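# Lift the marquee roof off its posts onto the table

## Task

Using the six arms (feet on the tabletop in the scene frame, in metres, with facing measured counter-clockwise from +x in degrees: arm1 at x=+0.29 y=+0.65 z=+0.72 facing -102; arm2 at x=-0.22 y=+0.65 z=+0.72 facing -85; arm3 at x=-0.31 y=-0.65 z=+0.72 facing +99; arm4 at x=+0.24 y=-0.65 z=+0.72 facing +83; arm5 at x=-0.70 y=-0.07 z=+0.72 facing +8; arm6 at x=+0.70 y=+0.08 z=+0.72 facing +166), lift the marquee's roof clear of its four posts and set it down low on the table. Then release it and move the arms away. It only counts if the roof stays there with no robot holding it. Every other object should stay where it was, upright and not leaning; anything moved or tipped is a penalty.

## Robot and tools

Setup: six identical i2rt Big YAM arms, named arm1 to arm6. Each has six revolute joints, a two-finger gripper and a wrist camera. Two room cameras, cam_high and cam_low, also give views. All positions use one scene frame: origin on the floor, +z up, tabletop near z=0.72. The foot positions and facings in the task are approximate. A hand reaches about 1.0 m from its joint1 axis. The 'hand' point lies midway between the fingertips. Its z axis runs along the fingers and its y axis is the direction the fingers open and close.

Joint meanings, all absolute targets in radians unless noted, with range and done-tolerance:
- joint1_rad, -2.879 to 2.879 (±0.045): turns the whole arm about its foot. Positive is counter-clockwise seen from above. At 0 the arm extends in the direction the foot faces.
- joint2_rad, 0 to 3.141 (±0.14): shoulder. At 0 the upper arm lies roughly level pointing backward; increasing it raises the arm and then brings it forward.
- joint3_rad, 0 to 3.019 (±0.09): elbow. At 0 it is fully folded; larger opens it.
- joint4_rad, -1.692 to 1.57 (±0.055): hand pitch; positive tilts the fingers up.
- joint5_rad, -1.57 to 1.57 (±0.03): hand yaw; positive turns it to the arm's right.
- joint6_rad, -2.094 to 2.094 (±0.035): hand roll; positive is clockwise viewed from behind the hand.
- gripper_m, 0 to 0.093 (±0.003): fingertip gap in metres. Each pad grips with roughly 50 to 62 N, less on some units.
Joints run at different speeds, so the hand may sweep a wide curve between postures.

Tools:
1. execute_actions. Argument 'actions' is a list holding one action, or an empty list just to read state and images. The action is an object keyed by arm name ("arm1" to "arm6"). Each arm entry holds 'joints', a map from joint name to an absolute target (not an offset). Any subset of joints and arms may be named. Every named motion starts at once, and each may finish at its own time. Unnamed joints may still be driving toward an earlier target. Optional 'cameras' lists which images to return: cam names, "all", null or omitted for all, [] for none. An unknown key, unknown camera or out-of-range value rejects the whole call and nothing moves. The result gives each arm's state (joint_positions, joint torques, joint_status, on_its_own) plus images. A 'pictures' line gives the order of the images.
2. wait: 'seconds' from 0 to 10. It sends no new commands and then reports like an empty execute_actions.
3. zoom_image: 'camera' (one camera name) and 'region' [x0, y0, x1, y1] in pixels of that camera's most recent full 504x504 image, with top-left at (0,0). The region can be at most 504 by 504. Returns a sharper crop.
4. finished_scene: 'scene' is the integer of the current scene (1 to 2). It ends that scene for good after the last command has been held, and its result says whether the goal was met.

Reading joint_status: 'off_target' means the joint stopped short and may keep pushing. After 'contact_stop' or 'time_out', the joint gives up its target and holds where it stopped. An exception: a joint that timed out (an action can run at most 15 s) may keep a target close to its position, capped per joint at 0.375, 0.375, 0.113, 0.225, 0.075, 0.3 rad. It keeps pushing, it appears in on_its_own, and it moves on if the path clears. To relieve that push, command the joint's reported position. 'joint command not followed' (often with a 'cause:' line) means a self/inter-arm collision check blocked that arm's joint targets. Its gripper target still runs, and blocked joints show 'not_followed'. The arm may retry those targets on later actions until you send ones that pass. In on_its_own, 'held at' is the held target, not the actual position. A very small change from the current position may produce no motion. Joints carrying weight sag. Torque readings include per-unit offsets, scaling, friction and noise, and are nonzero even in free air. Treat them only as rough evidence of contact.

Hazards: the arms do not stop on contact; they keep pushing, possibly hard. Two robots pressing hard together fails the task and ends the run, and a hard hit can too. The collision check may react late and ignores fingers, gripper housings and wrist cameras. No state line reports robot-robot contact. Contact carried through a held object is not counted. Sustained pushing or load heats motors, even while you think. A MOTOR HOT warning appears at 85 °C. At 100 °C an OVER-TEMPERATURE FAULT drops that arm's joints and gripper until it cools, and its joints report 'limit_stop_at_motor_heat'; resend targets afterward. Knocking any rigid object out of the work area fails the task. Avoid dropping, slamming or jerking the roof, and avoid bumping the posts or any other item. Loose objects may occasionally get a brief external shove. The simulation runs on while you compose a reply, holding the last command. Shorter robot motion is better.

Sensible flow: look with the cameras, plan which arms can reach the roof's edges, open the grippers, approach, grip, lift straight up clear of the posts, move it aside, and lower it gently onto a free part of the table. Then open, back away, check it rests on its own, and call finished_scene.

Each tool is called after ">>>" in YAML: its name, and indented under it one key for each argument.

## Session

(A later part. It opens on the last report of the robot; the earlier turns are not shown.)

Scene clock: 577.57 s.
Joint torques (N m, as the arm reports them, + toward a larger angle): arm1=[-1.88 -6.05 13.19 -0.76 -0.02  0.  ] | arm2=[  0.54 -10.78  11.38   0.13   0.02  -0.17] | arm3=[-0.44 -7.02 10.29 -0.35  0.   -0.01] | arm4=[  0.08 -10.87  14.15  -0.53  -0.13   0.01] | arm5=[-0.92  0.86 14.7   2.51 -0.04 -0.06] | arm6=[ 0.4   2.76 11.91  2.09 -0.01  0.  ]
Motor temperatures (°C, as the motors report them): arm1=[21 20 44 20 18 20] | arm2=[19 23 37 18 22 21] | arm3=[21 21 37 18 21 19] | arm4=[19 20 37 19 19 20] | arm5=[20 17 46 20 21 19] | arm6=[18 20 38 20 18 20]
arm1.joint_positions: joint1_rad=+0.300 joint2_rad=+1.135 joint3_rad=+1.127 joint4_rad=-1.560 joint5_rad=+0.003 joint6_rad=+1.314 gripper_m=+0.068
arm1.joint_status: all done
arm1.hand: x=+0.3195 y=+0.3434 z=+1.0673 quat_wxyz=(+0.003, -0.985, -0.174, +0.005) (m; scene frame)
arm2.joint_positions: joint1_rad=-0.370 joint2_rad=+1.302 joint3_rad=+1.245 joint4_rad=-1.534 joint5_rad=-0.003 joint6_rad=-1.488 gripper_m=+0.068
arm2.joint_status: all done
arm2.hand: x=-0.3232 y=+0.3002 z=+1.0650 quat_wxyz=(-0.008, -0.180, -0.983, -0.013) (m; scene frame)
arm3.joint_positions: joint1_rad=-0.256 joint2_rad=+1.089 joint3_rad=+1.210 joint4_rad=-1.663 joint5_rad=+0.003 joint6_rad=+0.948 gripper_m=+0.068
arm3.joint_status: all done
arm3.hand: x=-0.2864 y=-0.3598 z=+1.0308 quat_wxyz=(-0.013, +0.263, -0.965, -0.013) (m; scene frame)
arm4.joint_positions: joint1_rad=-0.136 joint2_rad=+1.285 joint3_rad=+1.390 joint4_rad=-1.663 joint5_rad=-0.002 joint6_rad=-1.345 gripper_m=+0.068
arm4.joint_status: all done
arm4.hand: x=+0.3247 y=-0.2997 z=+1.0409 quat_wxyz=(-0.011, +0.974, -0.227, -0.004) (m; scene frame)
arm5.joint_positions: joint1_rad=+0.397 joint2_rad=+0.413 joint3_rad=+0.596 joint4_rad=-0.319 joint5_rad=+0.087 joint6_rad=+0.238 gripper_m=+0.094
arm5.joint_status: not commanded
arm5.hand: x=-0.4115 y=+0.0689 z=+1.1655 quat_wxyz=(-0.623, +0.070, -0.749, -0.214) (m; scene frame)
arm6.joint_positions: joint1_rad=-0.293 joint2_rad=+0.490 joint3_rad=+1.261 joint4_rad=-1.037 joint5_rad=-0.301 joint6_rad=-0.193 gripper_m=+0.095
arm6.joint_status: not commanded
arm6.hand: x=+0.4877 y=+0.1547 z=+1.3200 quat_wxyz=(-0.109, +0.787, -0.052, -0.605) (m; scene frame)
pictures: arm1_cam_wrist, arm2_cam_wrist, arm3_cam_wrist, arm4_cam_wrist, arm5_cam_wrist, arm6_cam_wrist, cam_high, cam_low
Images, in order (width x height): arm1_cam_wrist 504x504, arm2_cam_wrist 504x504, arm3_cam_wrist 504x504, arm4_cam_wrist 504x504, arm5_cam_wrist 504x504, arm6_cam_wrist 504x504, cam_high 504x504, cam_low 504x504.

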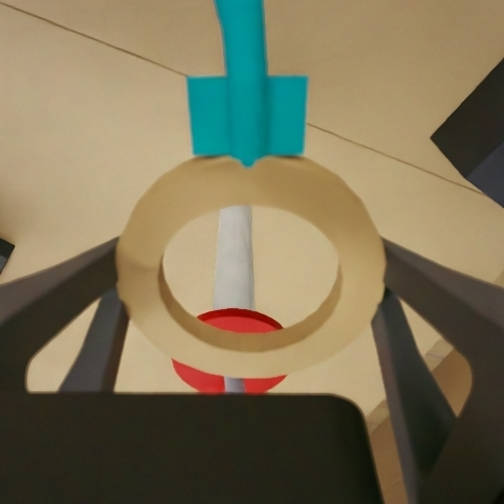

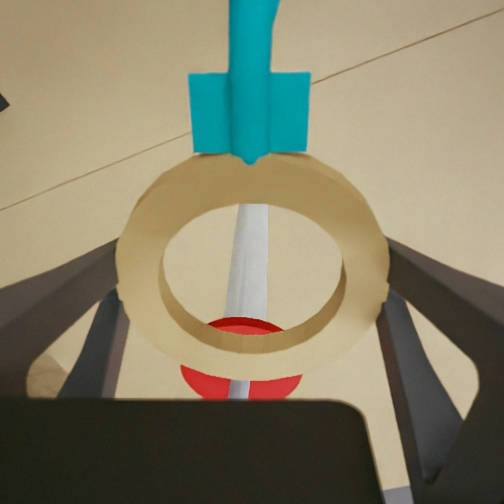

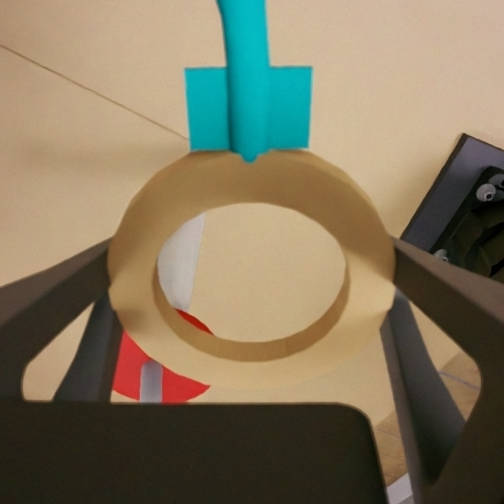

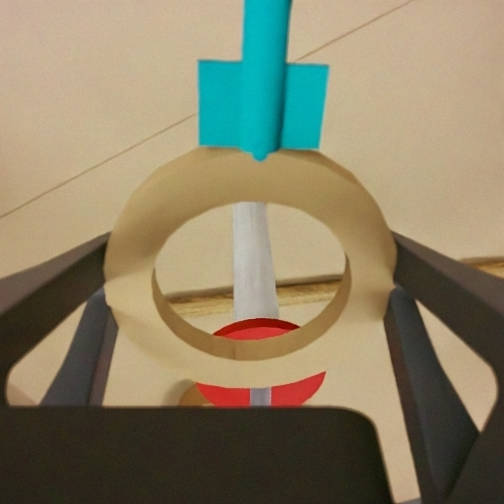

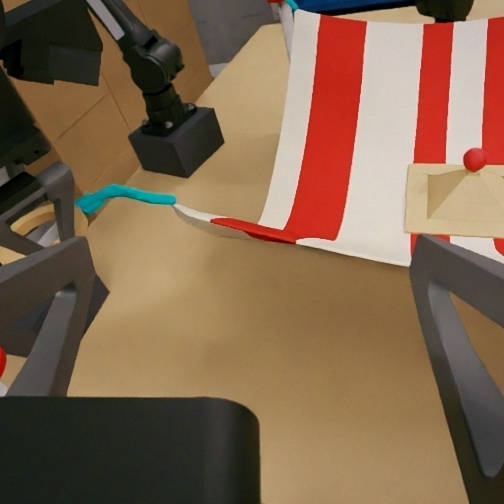

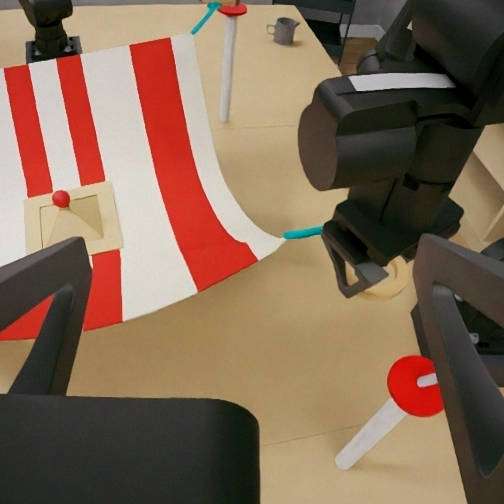

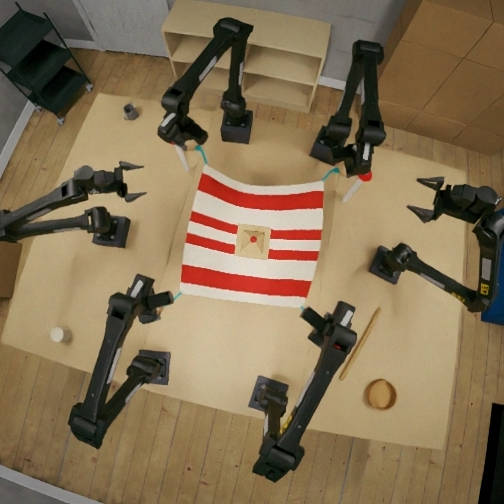

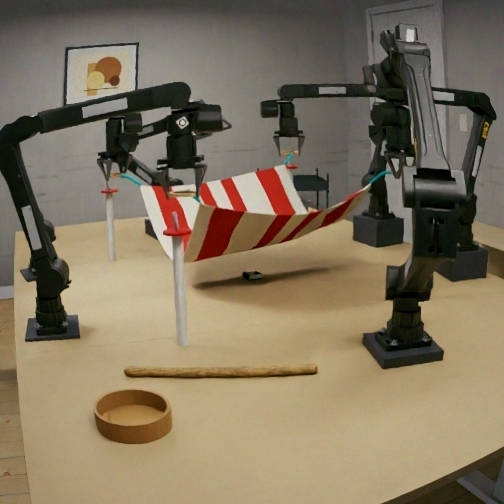

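>>> execute_actions:
  actions: []

Scene clock: 597.87 s.
Joint torques (N m, as the arm reports them, + toward a larger angle): arm1=[-1.93 -6.01 13.21 -0.75 -0.02  0.  ] | arm2=[ -0.18 -10.95  11.47   0.1    0.01  -0.14] | arm3=[-0.53 -7.07 10.26 -0.35  0.    0.  ] | arm4=[  0.05 -10.92  14.2   -0.52  -0.13   0.01] | arm5=[-0.88  0.97 14.71  2.56 -0.03 -0.06] | arm6=[ 0.37  2.69 11.97  2.15 -0.02  0.  ]
Motor temperatures (°C, as the motors report them): arm1=[20 20 45 20 18 20] | arm2=[19 23 38 18 22 21] | arm3=[21 21 37 18 21 19] | arm4=[19 20 37 19 19 20] | arm5=[20 17 46 20 21 19] | arm6=[18 20 39 20 18 20]
arm1.joint_positions: joint1_rad=+0.300 joint2_rad=+1.135 joint3_rad=+1.127 joint4_rad=-1.560 joint5_rad=+0.003 joint6_rad=+1.314 gripper_m=+0.068
arm1.joint_status: all done
arm1.hand: x=+0.3195 y=+0.3434 z=+1.0673 quat_wxyz=(+0.003, -0.985, -0.174, +0.005) (m; scene frame)
arm2.joint_positions: joint1_rad=-0.370 joint2_rad=+1.302 joint3_rad=+1.245 joint4_rad=-1.534 joint5_rad=-0.003 joint6_rad=-1.488 gripper_m=+0.068
arm2.joint_status: all done
arm2.hand: x=-0.3232 y=+0.3002 z=+1.0650 quat_wxyz=(-0.008, -0.180, -0.983, -0.013) (m; scene frame)
arm3.joint_positions: joint1_rad=-0.256 joint2_rad=+1.089 joint3_rad=+1.210 joint4_rad=-1.663 joint5_rad=+0.003 joint6_rad=+0.948 gripper_m=+0.068
arm3.joint_status: all done
arm3.hand: x=-0.2864 y=-0.3598 z=+1.0308 quat_wxyz=(-0.013, +0.263, -0.965, -0.013) (m; scene frame)
arm4.joint_positions: joint1_rad=-0.136 joint2_rad=+1.285 joint3_rad=+1.390 joint4_rad=-1.663 joint5_rad=-0.002 joint6_rad=-1.345 gripper_m=+0.068
arm4.joint_status: all done
arm4.hand: x=+0.3247 y=-0.2997 z=+1.0409 quat_wxyz=(-0.011, +0.974, -0.227, -0.004) (m; scene frame)
arm5.joint_positions: joint1_rad=+0.397 joint2_rad=+0.413 joint3_rad=+0.596 joint4_rad=-0.319 joint5_rad=+0.087 joint6_rad=+0.238 gripper_m=+0.094
arm5.joint_status: not commanded
arm5.hand: x=-0.4115 y=+0.0689 z=+1.1655 quat_wxyz=(-0.623, +0.070, -0.749, -0.214) (m; scene frame)
arm6.joint_positions: joint1_rad=-0.293 joint2_rad=+0.490 joint3_rad=+1.261 joint4_rad=-1.037 joint5_rad=-0.301 joint6_rad=-0.193 gripper_m=+0.095
arm6.joint_status: not commanded
arm6.hand: x=+0.4877 y=+0.1547 z=+1.3200 quat_wxyz=(-0.109, +0.787, -0.052, -0.605) (m; scene frame)
pictures: arm1_cam_wrist, arm2_cam_wrist, arm3_cam_wrist, arm4_cam_wrist, arm5_cam_wrist, arm6_cam_wrist, cam_high, cam_low
Images, in order (width x height): arm1_cam_wrist 504x504, arm2_cam_wrist 504x504, arm3_cam_wrist 504x504, arm4_cam_wrist 504x504, arm5_cam_wrist 504x504, arm6_cam_wrist 504x504, cam_high 504x504, cam_low 504x504.

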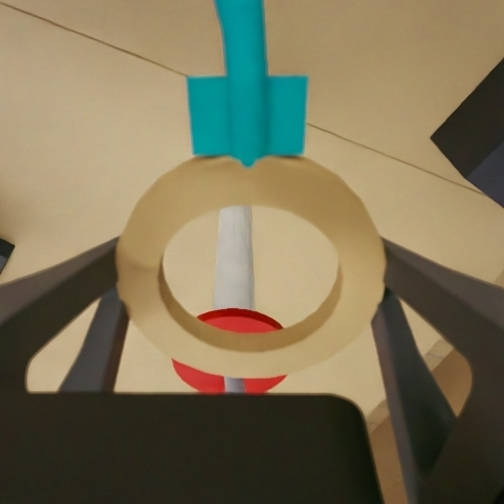

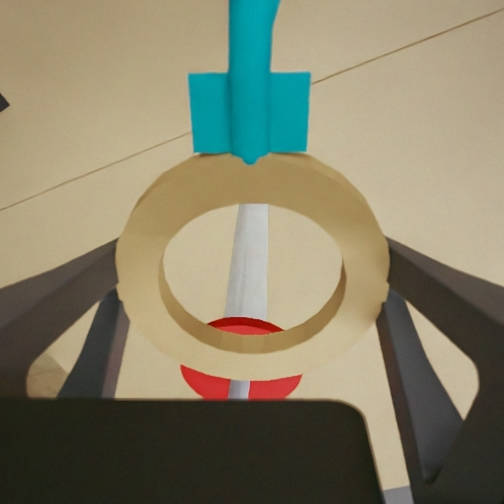

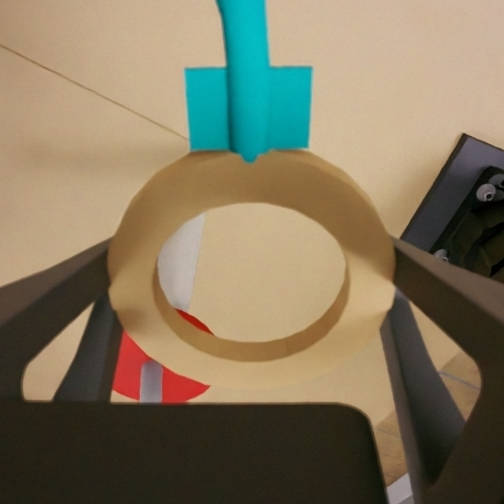

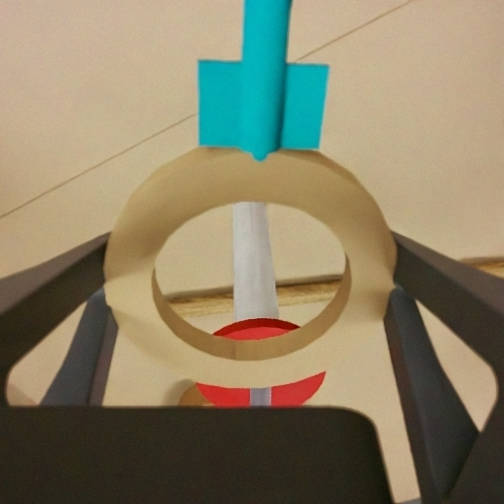

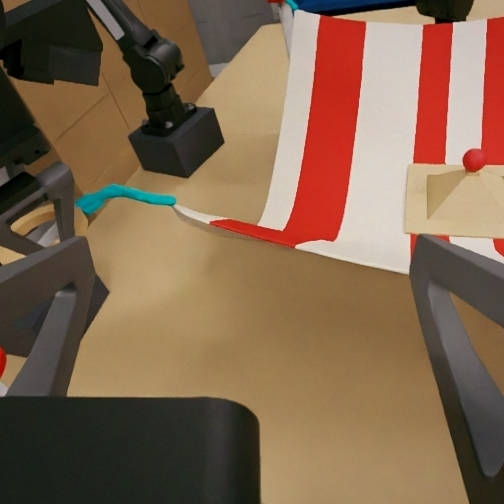

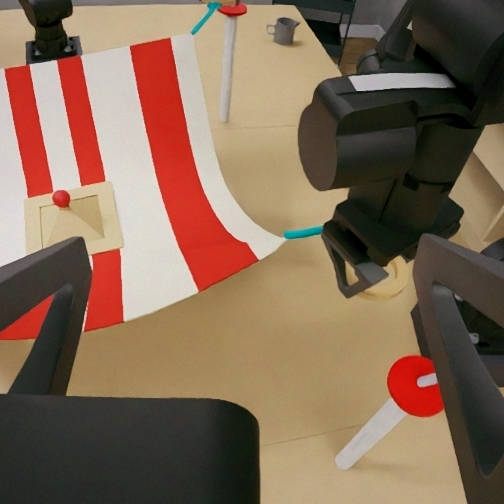

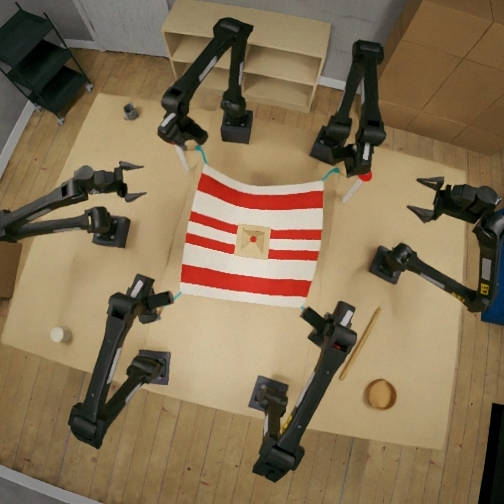

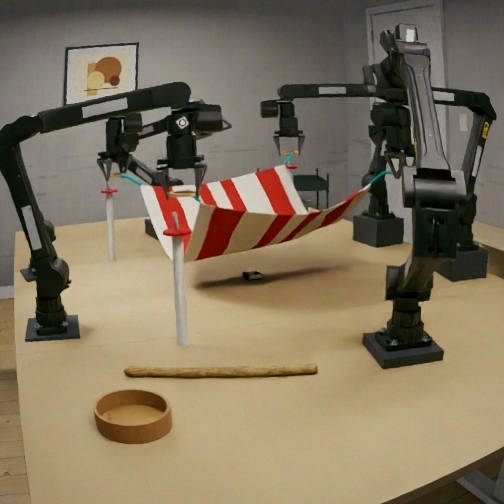

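>>> zoom_image:
  camera: "cam_low"
  region: [130, 150, 400, 320]

>>> zoom_image:
  camera: "cam_high"
  region: [100, 100, 420, 420]

Region (130, 150, 400, 320) of cam_low's 504x504 image, scaled by 1.867, with more detail than that image has; it fills the top 317 rows of this view, and the rest is white.

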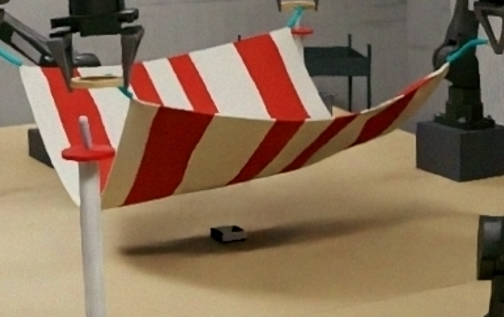

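Region (100, 100, 420, 420) of cam_high's 504x504 image, scaled by 1.575, with more detail than that image has.

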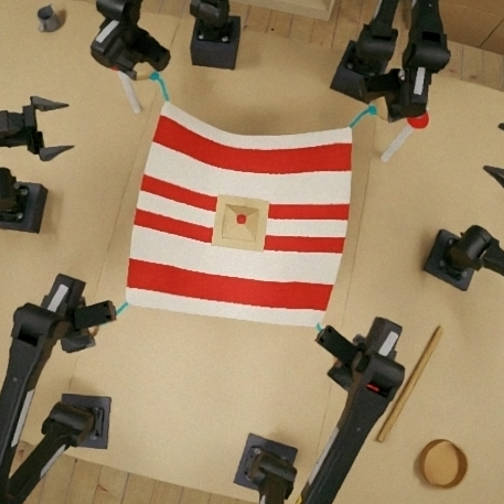

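>>> execute_actions:
  actions:
    - {"arm1": {"joints": {"joint1_rad": 0.22, "joint2_rad": 1.167, "joint3_rad": 0.902, "joint4_rad": -1.282}}, "arm2": {"joints": {"joint1_rad": -0.30, "joint2_rad": 1.329, "joint3_rad": 1.025, "joint4_rad": -1.244}}, "arm3": {"joints": {"joint1_rad": -0.34, "joint2_rad": 1.096, "joint3_rad": 1.062, "joint4_rad": -1.515}}, "arm4": {"joints": {"joint1_rad": -0.065, "joint2_rad": 1.283, "joint3_rad": 1.203, "joint4_rad": -1.476}}}

Scene clock: 672.40 s.
Joint torques (N m, as the arm reports them, + toward a larger angle): arm1=[-2.08 -5.74  8.69  0.34  0.06 -0.01] | arm2=[ 0.51 -9.64  7.7   0.81 -0.02 -0.11] | arm3=[-0.41 -7.12  7.83  0.36  0.04  0.  ] | arm4=[  0.48 -10.68   9.72   0.7   -0.16   0.01] | arm5=[-0.81  0.89 14.71  2.52 -0.03 -0.07] | arm6=[ 0.39  2.77 11.97  2.13 -0.02  0.  ]
Motor temperatures (°C, as the motors report them): arm1=[20 20 46 20 18 20] | arm2=[19 24 39 18 22 21] | arm3=[21 21 38 18 21 19] | arm4=[19 21 38 19 19 20] | arm5=[20 17 48 20 21 19] | arm6=[18 20 40 20 18 20]
arm1.joint_positions: joint1_rad=+0.221 joint2_rad=+1.169 joint3_rad=+0.902 joint4_rad=-1.293 joint5_rad=+0.002 joint6_rad=+1.314 gripper_m=+0.068
arm1.joint_status: all done
arm1.hand: x=+0.2950 y=+0.3417 z=+0.9728 quat_wxyz=(-0.002, -0.991, -0.135, +0.005) (m; scene frame)
arm2.joint_positions: joint1_rad=-0.301 joint2_rad=+1.334 joint3_rad=+1.019 joint4_rad=-1.252 joint5_rad=-0.002 joint6_rad=-1.488 gripper_m=+0.068
arm2.joint_status: all done
arm2.hand: x=-0.2982 y=+0.2947 z=+0.9696 quat_wxyz=(-0.006, -0.147, -0.989, -0.001) (m; scene frame)
arm3.joint_positions: joint1_rad=-0.341 joint2_rad=+1.101 joint3_rad=+1.055 joint4_rad=-1.521 joint5_rad=+0.001 joint6_rad=+0.948 gripper_m=+0.068
arm3.joint_status: all done
arm3.hand: x=-0.2610 y=-0.3624 z=+0.9686 quat_wxyz=(-0.007, +0.222, -0.975, -0.002) (m; scene frame)
arm4.joint_positions: joint1_rad=-0.066 joint2_rad=+1.281 joint3_rad=+1.212 joint4_rad=-1.491 joint5_rad=-0.001 joint6_rad=-1.345 gripper_m=+0.068
arm4.joint_status: all done
arm4.hand: x=+0.2997 y=-0.2947 z=+0.9746 quat_wxyz=(-0.010, +0.981, -0.193, -0.003) (m; scene frame)
arm5.joint_positions: joint1_rad=+0.397 joint2_rad=+0.413 joint3_rad=+0.596 joint4_rad=-0.319 joint5_rad=+0.087 joint6_rad=+0.238 gripper_m=+0.094
arm5.joint_status: not commanded
arm5.hand: x=-0.4115 y=+0.0689 z=+1.1655 quat_wxyz=(-0.623, +0.070, -0.749, -0.214) (m; scene frame)
arm6.joint_positions: joint1_rad=-0.293 joint2_rad=+0.490 joint3_rad=+1.261 joint4_rad=-1.037 joint5_rad=-0.301 joint6_rad=-0.193 gripper_m=+0.095
arm6.joint_status: not commanded
arm6.hand: x=+0.4877 y=+0.1547 z=+1.3200 quat_wxyz=(-0.109, +0.787, -0.052, -0.605) (m; scene frame)
pictures: arm1_cam_wrist, arm2_cam_wrist, arm3_cam_wrist, arm4_cam_wrist, arm5_cam_wrist, arm6_cam_wrist, cam_high, cam_low
Images, in order (width x height): arm1_cam_wrist 504x504, arm2_cam_wrist 504x504, arm3_cam_wrist 504x504, arm4_cam_wrist 504x504, arm5_cam_wrist 504x504, arm6_cam_wrist 504x504, cam_high 504x504, cam_low 504x504.

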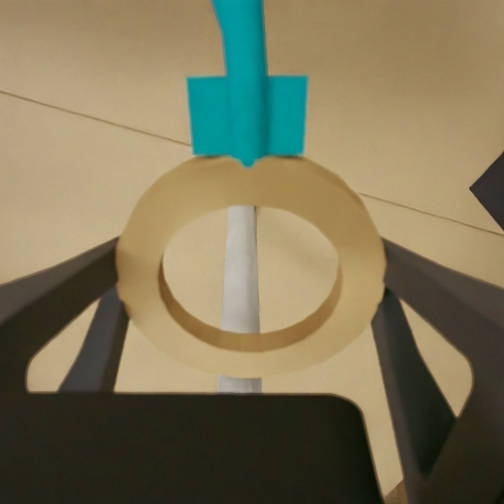

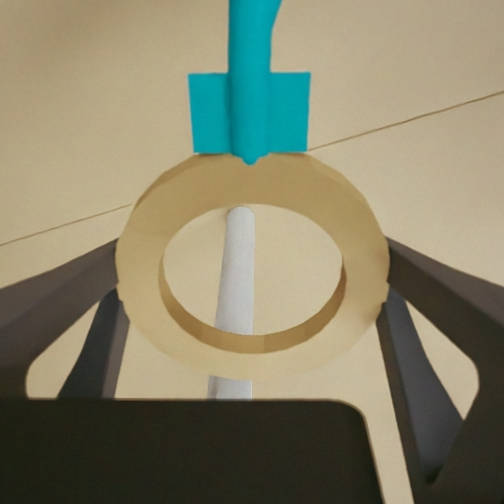

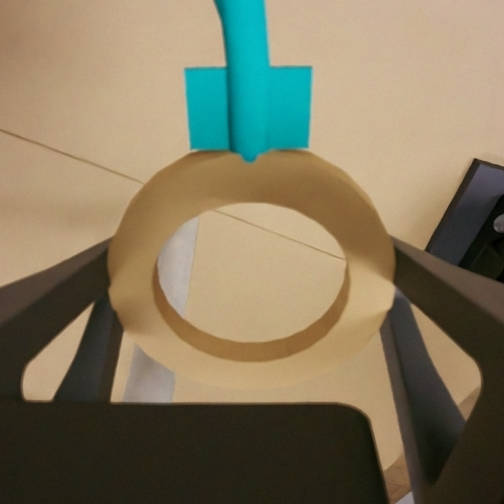

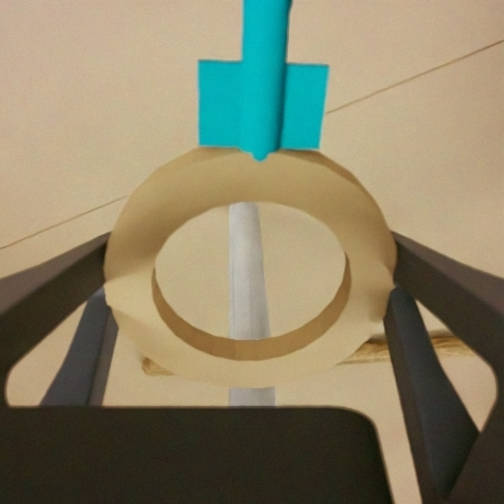

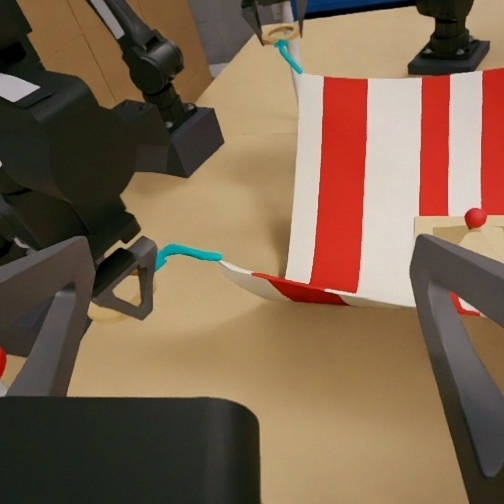

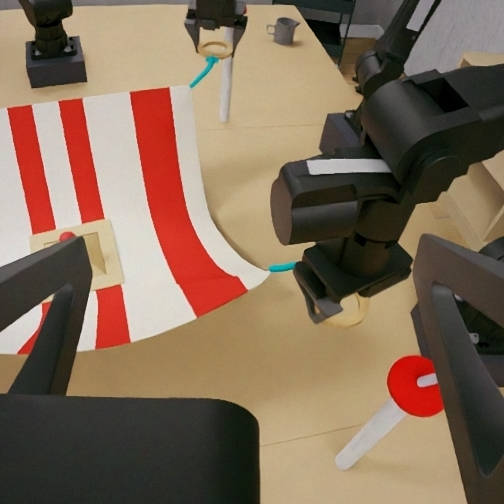

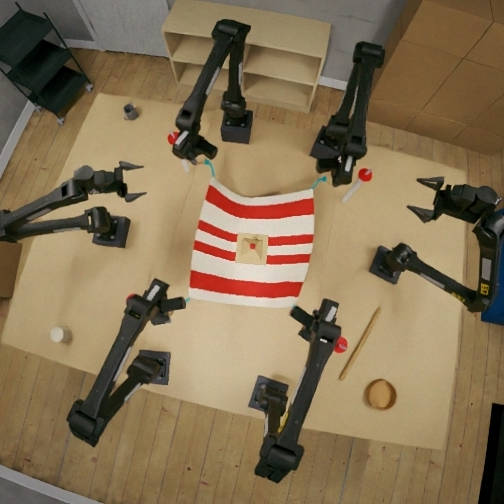

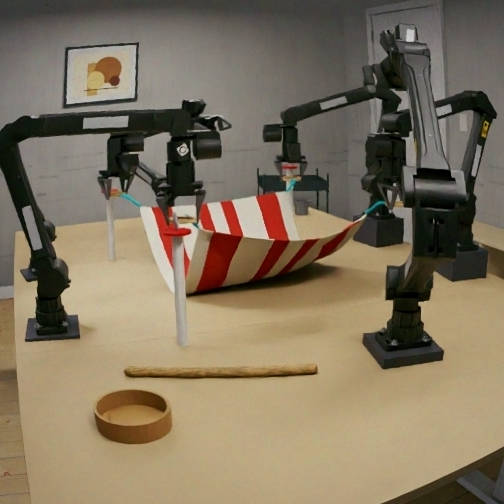

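>>> execute_actions:
  actions:
    - {"arm1": {"joints": {"joint2_rad": 1.339, "joint3_rad": 0.691, "joint4_rad": -0.909}}, "arm2": {"joints": {"joint2_rad": 1.426, "joint3_rad": 0.768, "joint4_rad": -0.893}}, "arm3": {"joints": {"joint2_rad": 1.236, "joint3_rad": 0.854, "joint4_rad": -1.170, "joint6_rad": 0.55}}, "arm4": {"joints": {"joint2_rad": 1.298, "joint3_rad": 0.884, "joint4_rad": -1.151}}}

Scene clock: 724.13 s.
Joint torques (N m, as the arm reports them, + toward a larger angle): arm1=[-2.02 -7.46  7.55  0.39  0.05  0.  ] | arm2=[  0.71 -10.85   6.43   0.87  -0.01  -0.12] | arm3=[-0.42 -9.12  7.68  0.51  0.02 -0.14] | arm4=[ 0.41 -8.67  8.88  0.69 -0.17  0.01] | arm5=[-0.8   0.93 14.71  2.55 -0.04 -0.06] | arm6=[ 0.31  2.93 11.93  2.18 -0.01 -0.01]
Motor temperatures (°C, as the motors report them): arm1=[20 20 41 20 18 20] | arm2=[19 24 34 18 22 21] | arm3=[21 21 35 18 21 19] | arm4=[19 21 33 19 18 20] | arm5=[20 17 49 20 21 19] | arm6=[18 20 40 20 18 20]
arm1.joint_positions: joint1_rad=+0.221 joint2_rad=+1.355 joint3_rad=+0.685 joint4_rad=-0.922 joint5_rad=+0.002 joint6_rad=+1.314 gripper_m=+0.068
arm1.joint_status: all done
arm1.hand: x=+0.2939 y=+0.3486 z=+0.8459 quat_wxyz=(+0.014, -0.991, -0.135, +0.003) (m; scene frame)
arm2.joint_positions: joint1_rad=-0.301 joint2_rad=+1.438 joint3_rad=+0.761 joint4_rad=-0.902 joint5_rad=-0.002 joint6_rad=-1.488 gripper_m=+0.068
arm2.joint_status: all done
arm2.hand: x=-0.2910 y=+0.3227 z=+0.8494 quat_wxyz=(-0.006, -0.147, -0.989, -0.007) (m; scene frame)
arm3.joint_positions: joint1_rad=-0.341 joint2_rad=+1.252 joint3_rad=+0.840 joint4_rad=-1.180 joint5_rad=+0.001 joint6_rad=+0.560 gripper_m=+0.068
arm3.joint_status: all done
arm3.hand: x=-0.2563 y=-0.3431 z=+0.8461 quat_wxyz=(-0.001, +0.406, -0.914, +0.010) (m; scene frame)
arm4.joint_positions: joint1_rad=-0.066 joint2_rad=+1.283 joint3_rad=+0.896 joint4_rad=-1.165 joint5_rad=-0.001 joint6_rad=-1.345 gripper_m=+0.068
arm4.joint_status: all done
arm4.hand: x=+0.2953 y=-0.3182 z=+0.8565 quat_wxyz=(-0.014, +0.981, -0.193, -0.003) (m; scene frame)
arm5.joint_positions: joint1_rad=+0.397 joint2_rad=+0.413 joint3_rad=+0.596 joint4_rad=-0.319 joint5_rad=+0.087 joint6_rad=+0.238 gripper_m=+0.094
arm5.joint_status: not commanded
arm5.hand: x=-0.4115 y=+0.0689 z=+1.1655 quat_wxyz=(-0.623, +0.070, -0.749, -0.214) (m; scene frame)
arm6.joint_positions: joint1_rad=-0.293 joint2_rad=+0.490 joint3_rad=+1.261 joint4_rad=-1.037 joint5_rad=-0.301 joint6_rad=-0.193 gripper_m=+0.095
arm6.joint_status: not commanded
arm6.hand: x=+0.4877 y=+0.1547 z=+1.3200 quat_wxyz=(-0.109, +0.787, -0.052, -0.605) (m; scene frame)
pictures: arm1_cam_wrist, arm2_cam_wrist, arm3_cam_wrist, arm4_cam_wrist, arm5_cam_wrist, arm6_cam_wrist, cam_high, cam_low
Images, in order (width x height): arm1_cam_wrist 504x504, arm2_cam_wrist 504x504, arm3_cam_wrist 504x504, arm4_cam_wrist 504x504, arm5_cam_wrist 504x504, arm6_cam_wrist 504x504, cam_high 504x504, cam_low 504x504.

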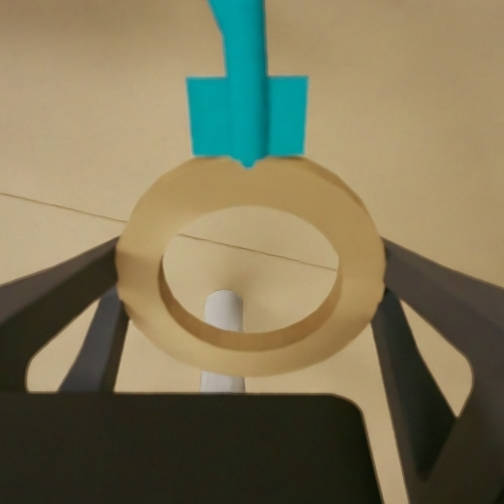

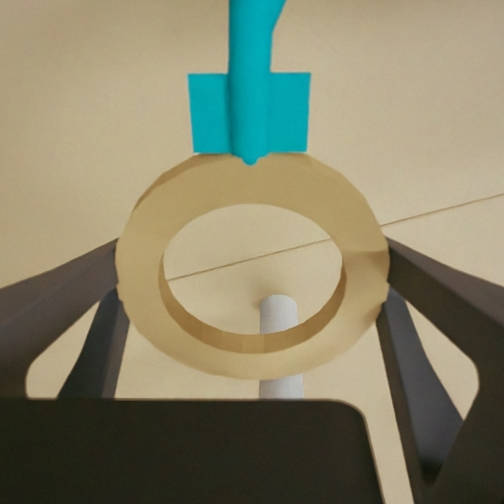

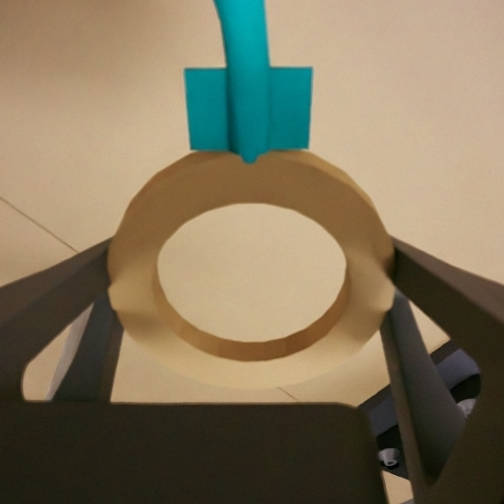

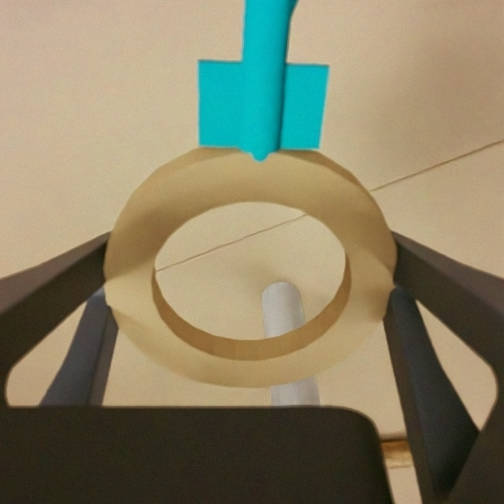

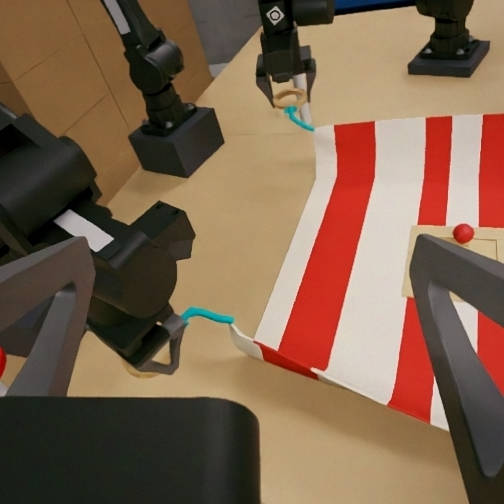

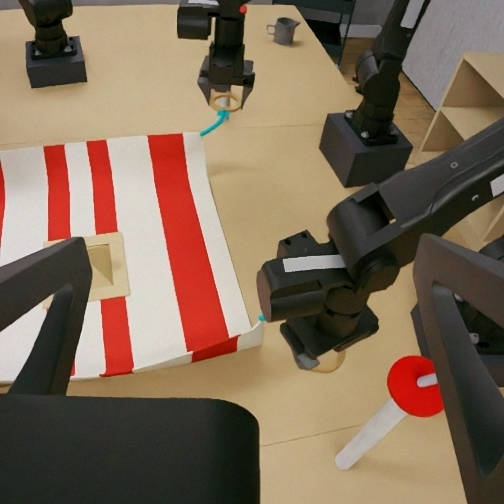

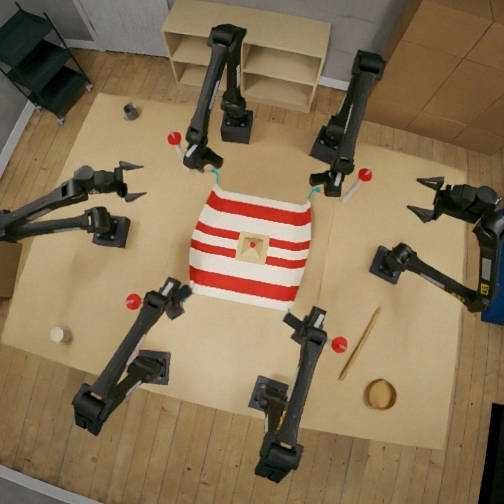

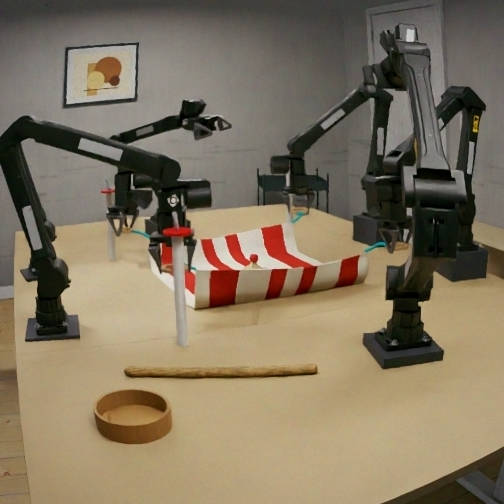

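>>> execute_actions:
  actions:
    - {"arm1": {"joints": {"joint2_rad": 1.39, "joint3_rad": 0.65, "joint4_rad": -0.805, "joint6_rad": -0.01}}, "arm2": {"joints": {"joint3_rad": 0.662, "joint4_rad": -0.78, "joint6_rad": -0.19}}, "arm3": {"joints": {"joint2_rad": 1.27, "joint3_rad": 0.80, "joint4_rad": -1.074, "joint6_rad": -0.38}}, "arm4": {"joints": {"joint3_rad": 0.785, "joint4_rad": -1.069, "joint6_rad": -0.15}}}

Scene clock: 806.97 s.
Joint torques (N m, as the arm reports them, + toward a larger angle): arm1=[-2.05 -5.95  6.4   0.63 -0.05 -0.11] | arm2=[  0.56 -10.39   5.8    0.99   0.03   0.05] | arm3=[-0.41 -7.64  6.79  0.57 -0.05 -0.17] | arm4=[ 0.43 -8.41  8.63  0.8  -0.08  0.13] | arm5=[-0.92  1.   14.71  2.53 -0.03 -0.07] | arm6=[ 0.33  2.66 11.97  2.16 -0.02 -0.02]
Motor temperatures (°C, as the motors report them): arm1=[20 21 38 20 18 20] | arm2=[19 24 32 18 21 21] | arm3=[21 22 35 18 21 19] | arm4=[19 20 31 19 18 20] | arm5=[20 17 50 20 21 19] | arm6=[18 20 41 20 18 20]
arm1.joint_positions: joint1_rad=+0.221 joint2_rad=+1.383 joint3_rad=+0.655 joint4_rad=-0.820 joint5_rad=+0.002 joint6_rad=-0.002 gripper_m=+0.068
arm1.joint_status: all done
arm1.hand: x=+0.2938 y=+0.3412 z=+0.8292 quat_wxyz=(-0.003, -0.701, -0.713, +0.009) (m; scene frame)
arm2.joint_positions: joint1_rad=-0.301 joint2_rad=+1.438 joint3_rad=+0.658 joint4_rad=-0.791 joint5_rad=-0.002 joint6_rad=-0.204 gripper_m=+0.068
arm2.joint_status: all done
arm2.hand: x=-0.2855 y=+0.3464 z=+0.8202 quat_wxyz=(-0.003, -0.710, -0.704, -0.006) (m; scene frame)
arm3.joint_positions: joint1_rad=-0.341 joint2_rad=+1.264 joint3_rad=+0.798 joint4_rad=-1.085 joint5_rad=+0.001 joint6_rad=-0.370 gripper_m=+0.068
arm3.joint_status: all done
arm3.hand: x=-0.2550 y=-0.3370 z=+0.8280 quat_wxyz=(-0.014, +0.772, -0.635, -0.001) (m; scene frame)
arm4.joint_positions: joint1_rad=-0.066 joint2_rad=+1.283 joint3_rad=+0.794 joint4_rad=-1.085 joint5_rad=-0.001 joint6_rad=-0.160 gripper_m=+0.068
arm4.joint_status: all done
arm4.hand: x=+0.2918 y=-0.3391 z=+0.8212 quat_wxyz=(-0.001, +0.706, -0.708, -0.004) (m; scene frame)
arm5.joint_positions: joint1_rad=+0.397 joint2_rad=+0.413 joint3_rad=+0.596 joint4_rad=-0.319 joint5_rad=+0.087 joint6_rad=+0.238 gripper_m=+0.094
arm5.joint_status: not commanded
arm5.hand: x=-0.4115 y=+0.0689 z=+1.1655 quat_wxyz=(-0.623, +0.070, -0.749, -0.214) (m; scene frame)
arm6.joint_positions: joint1_rad=-0.293 joint2_rad=+0.490 joint3_rad=+1.261 joint4_rad=-1.037 joint5_rad=-0.301 joint6_rad=-0.193 gripper_m=+0.095
arm6.joint_status: not commanded
arm6.hand: x=+0.4877 y=+0.1547 z=+1.3200 quat_wxyz=(-0.109, +0.787, -0.052, -0.605) (m; scene frame)
pictures: arm1_cam_wrist, arm2_cam_wrist, arm3_cam_wrist, arm4_cam_wrist, arm5_cam_wrist, arm6_cam_wrist, cam_high, cam_low
Images, in order (width x height): arm1_cam_wrist 504x504, arm2_cam_wrist 504x504, arm3_cam_wrist 504x504, arm4_cam_wrist 504x504, arm5_cam_wrist 504x504, arm6_cam_wrist 504x504, cam_high 504x504, cam_low 504x504.

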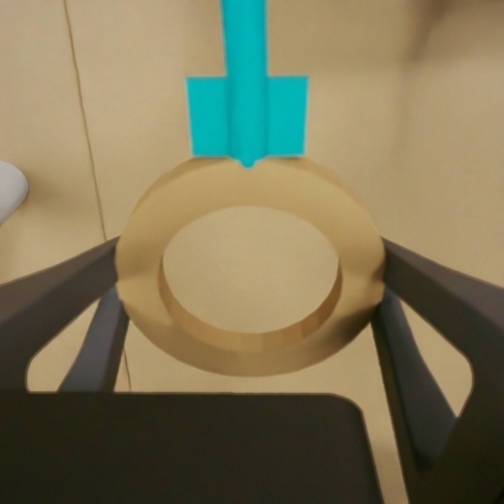

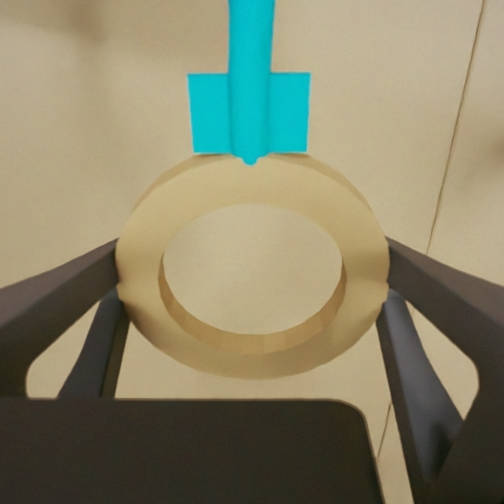

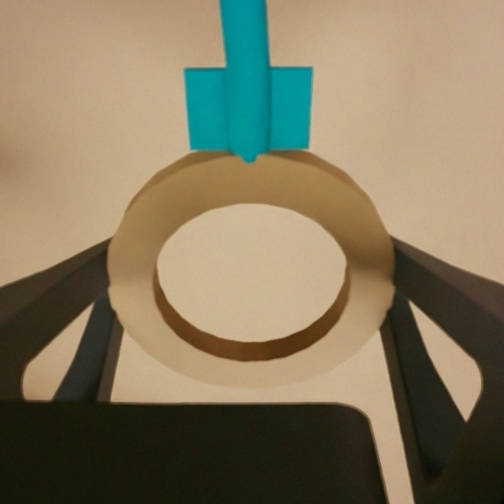

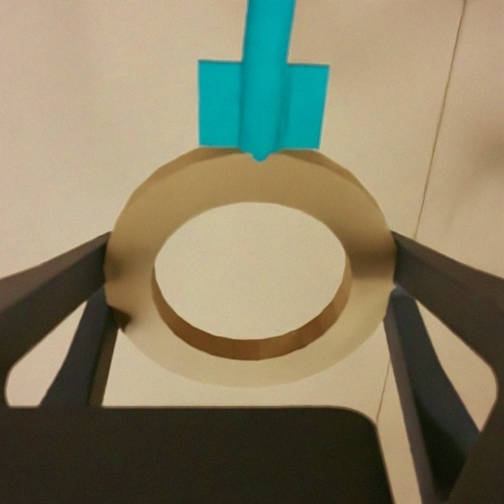

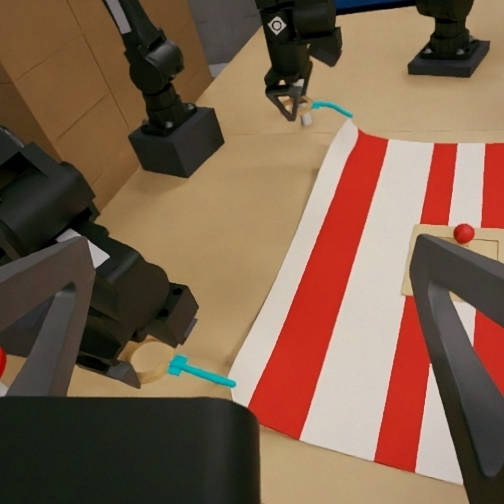

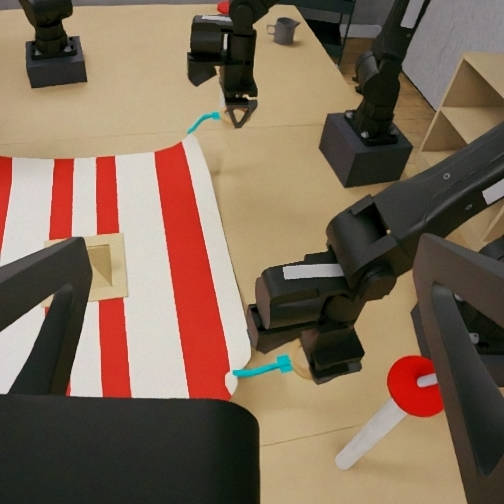

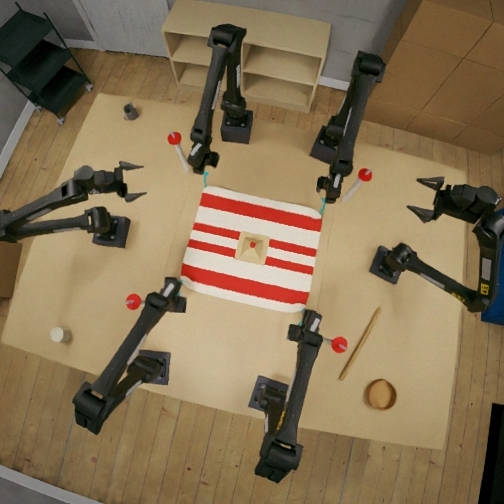

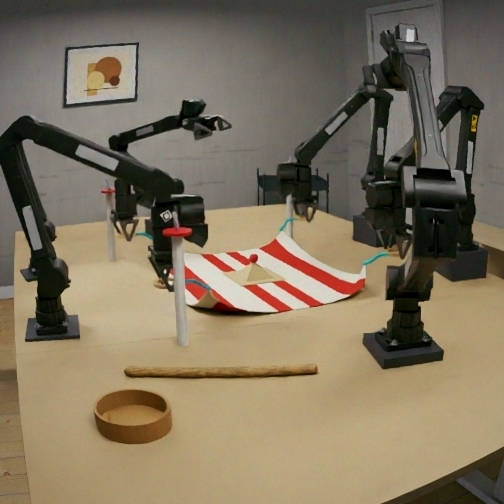

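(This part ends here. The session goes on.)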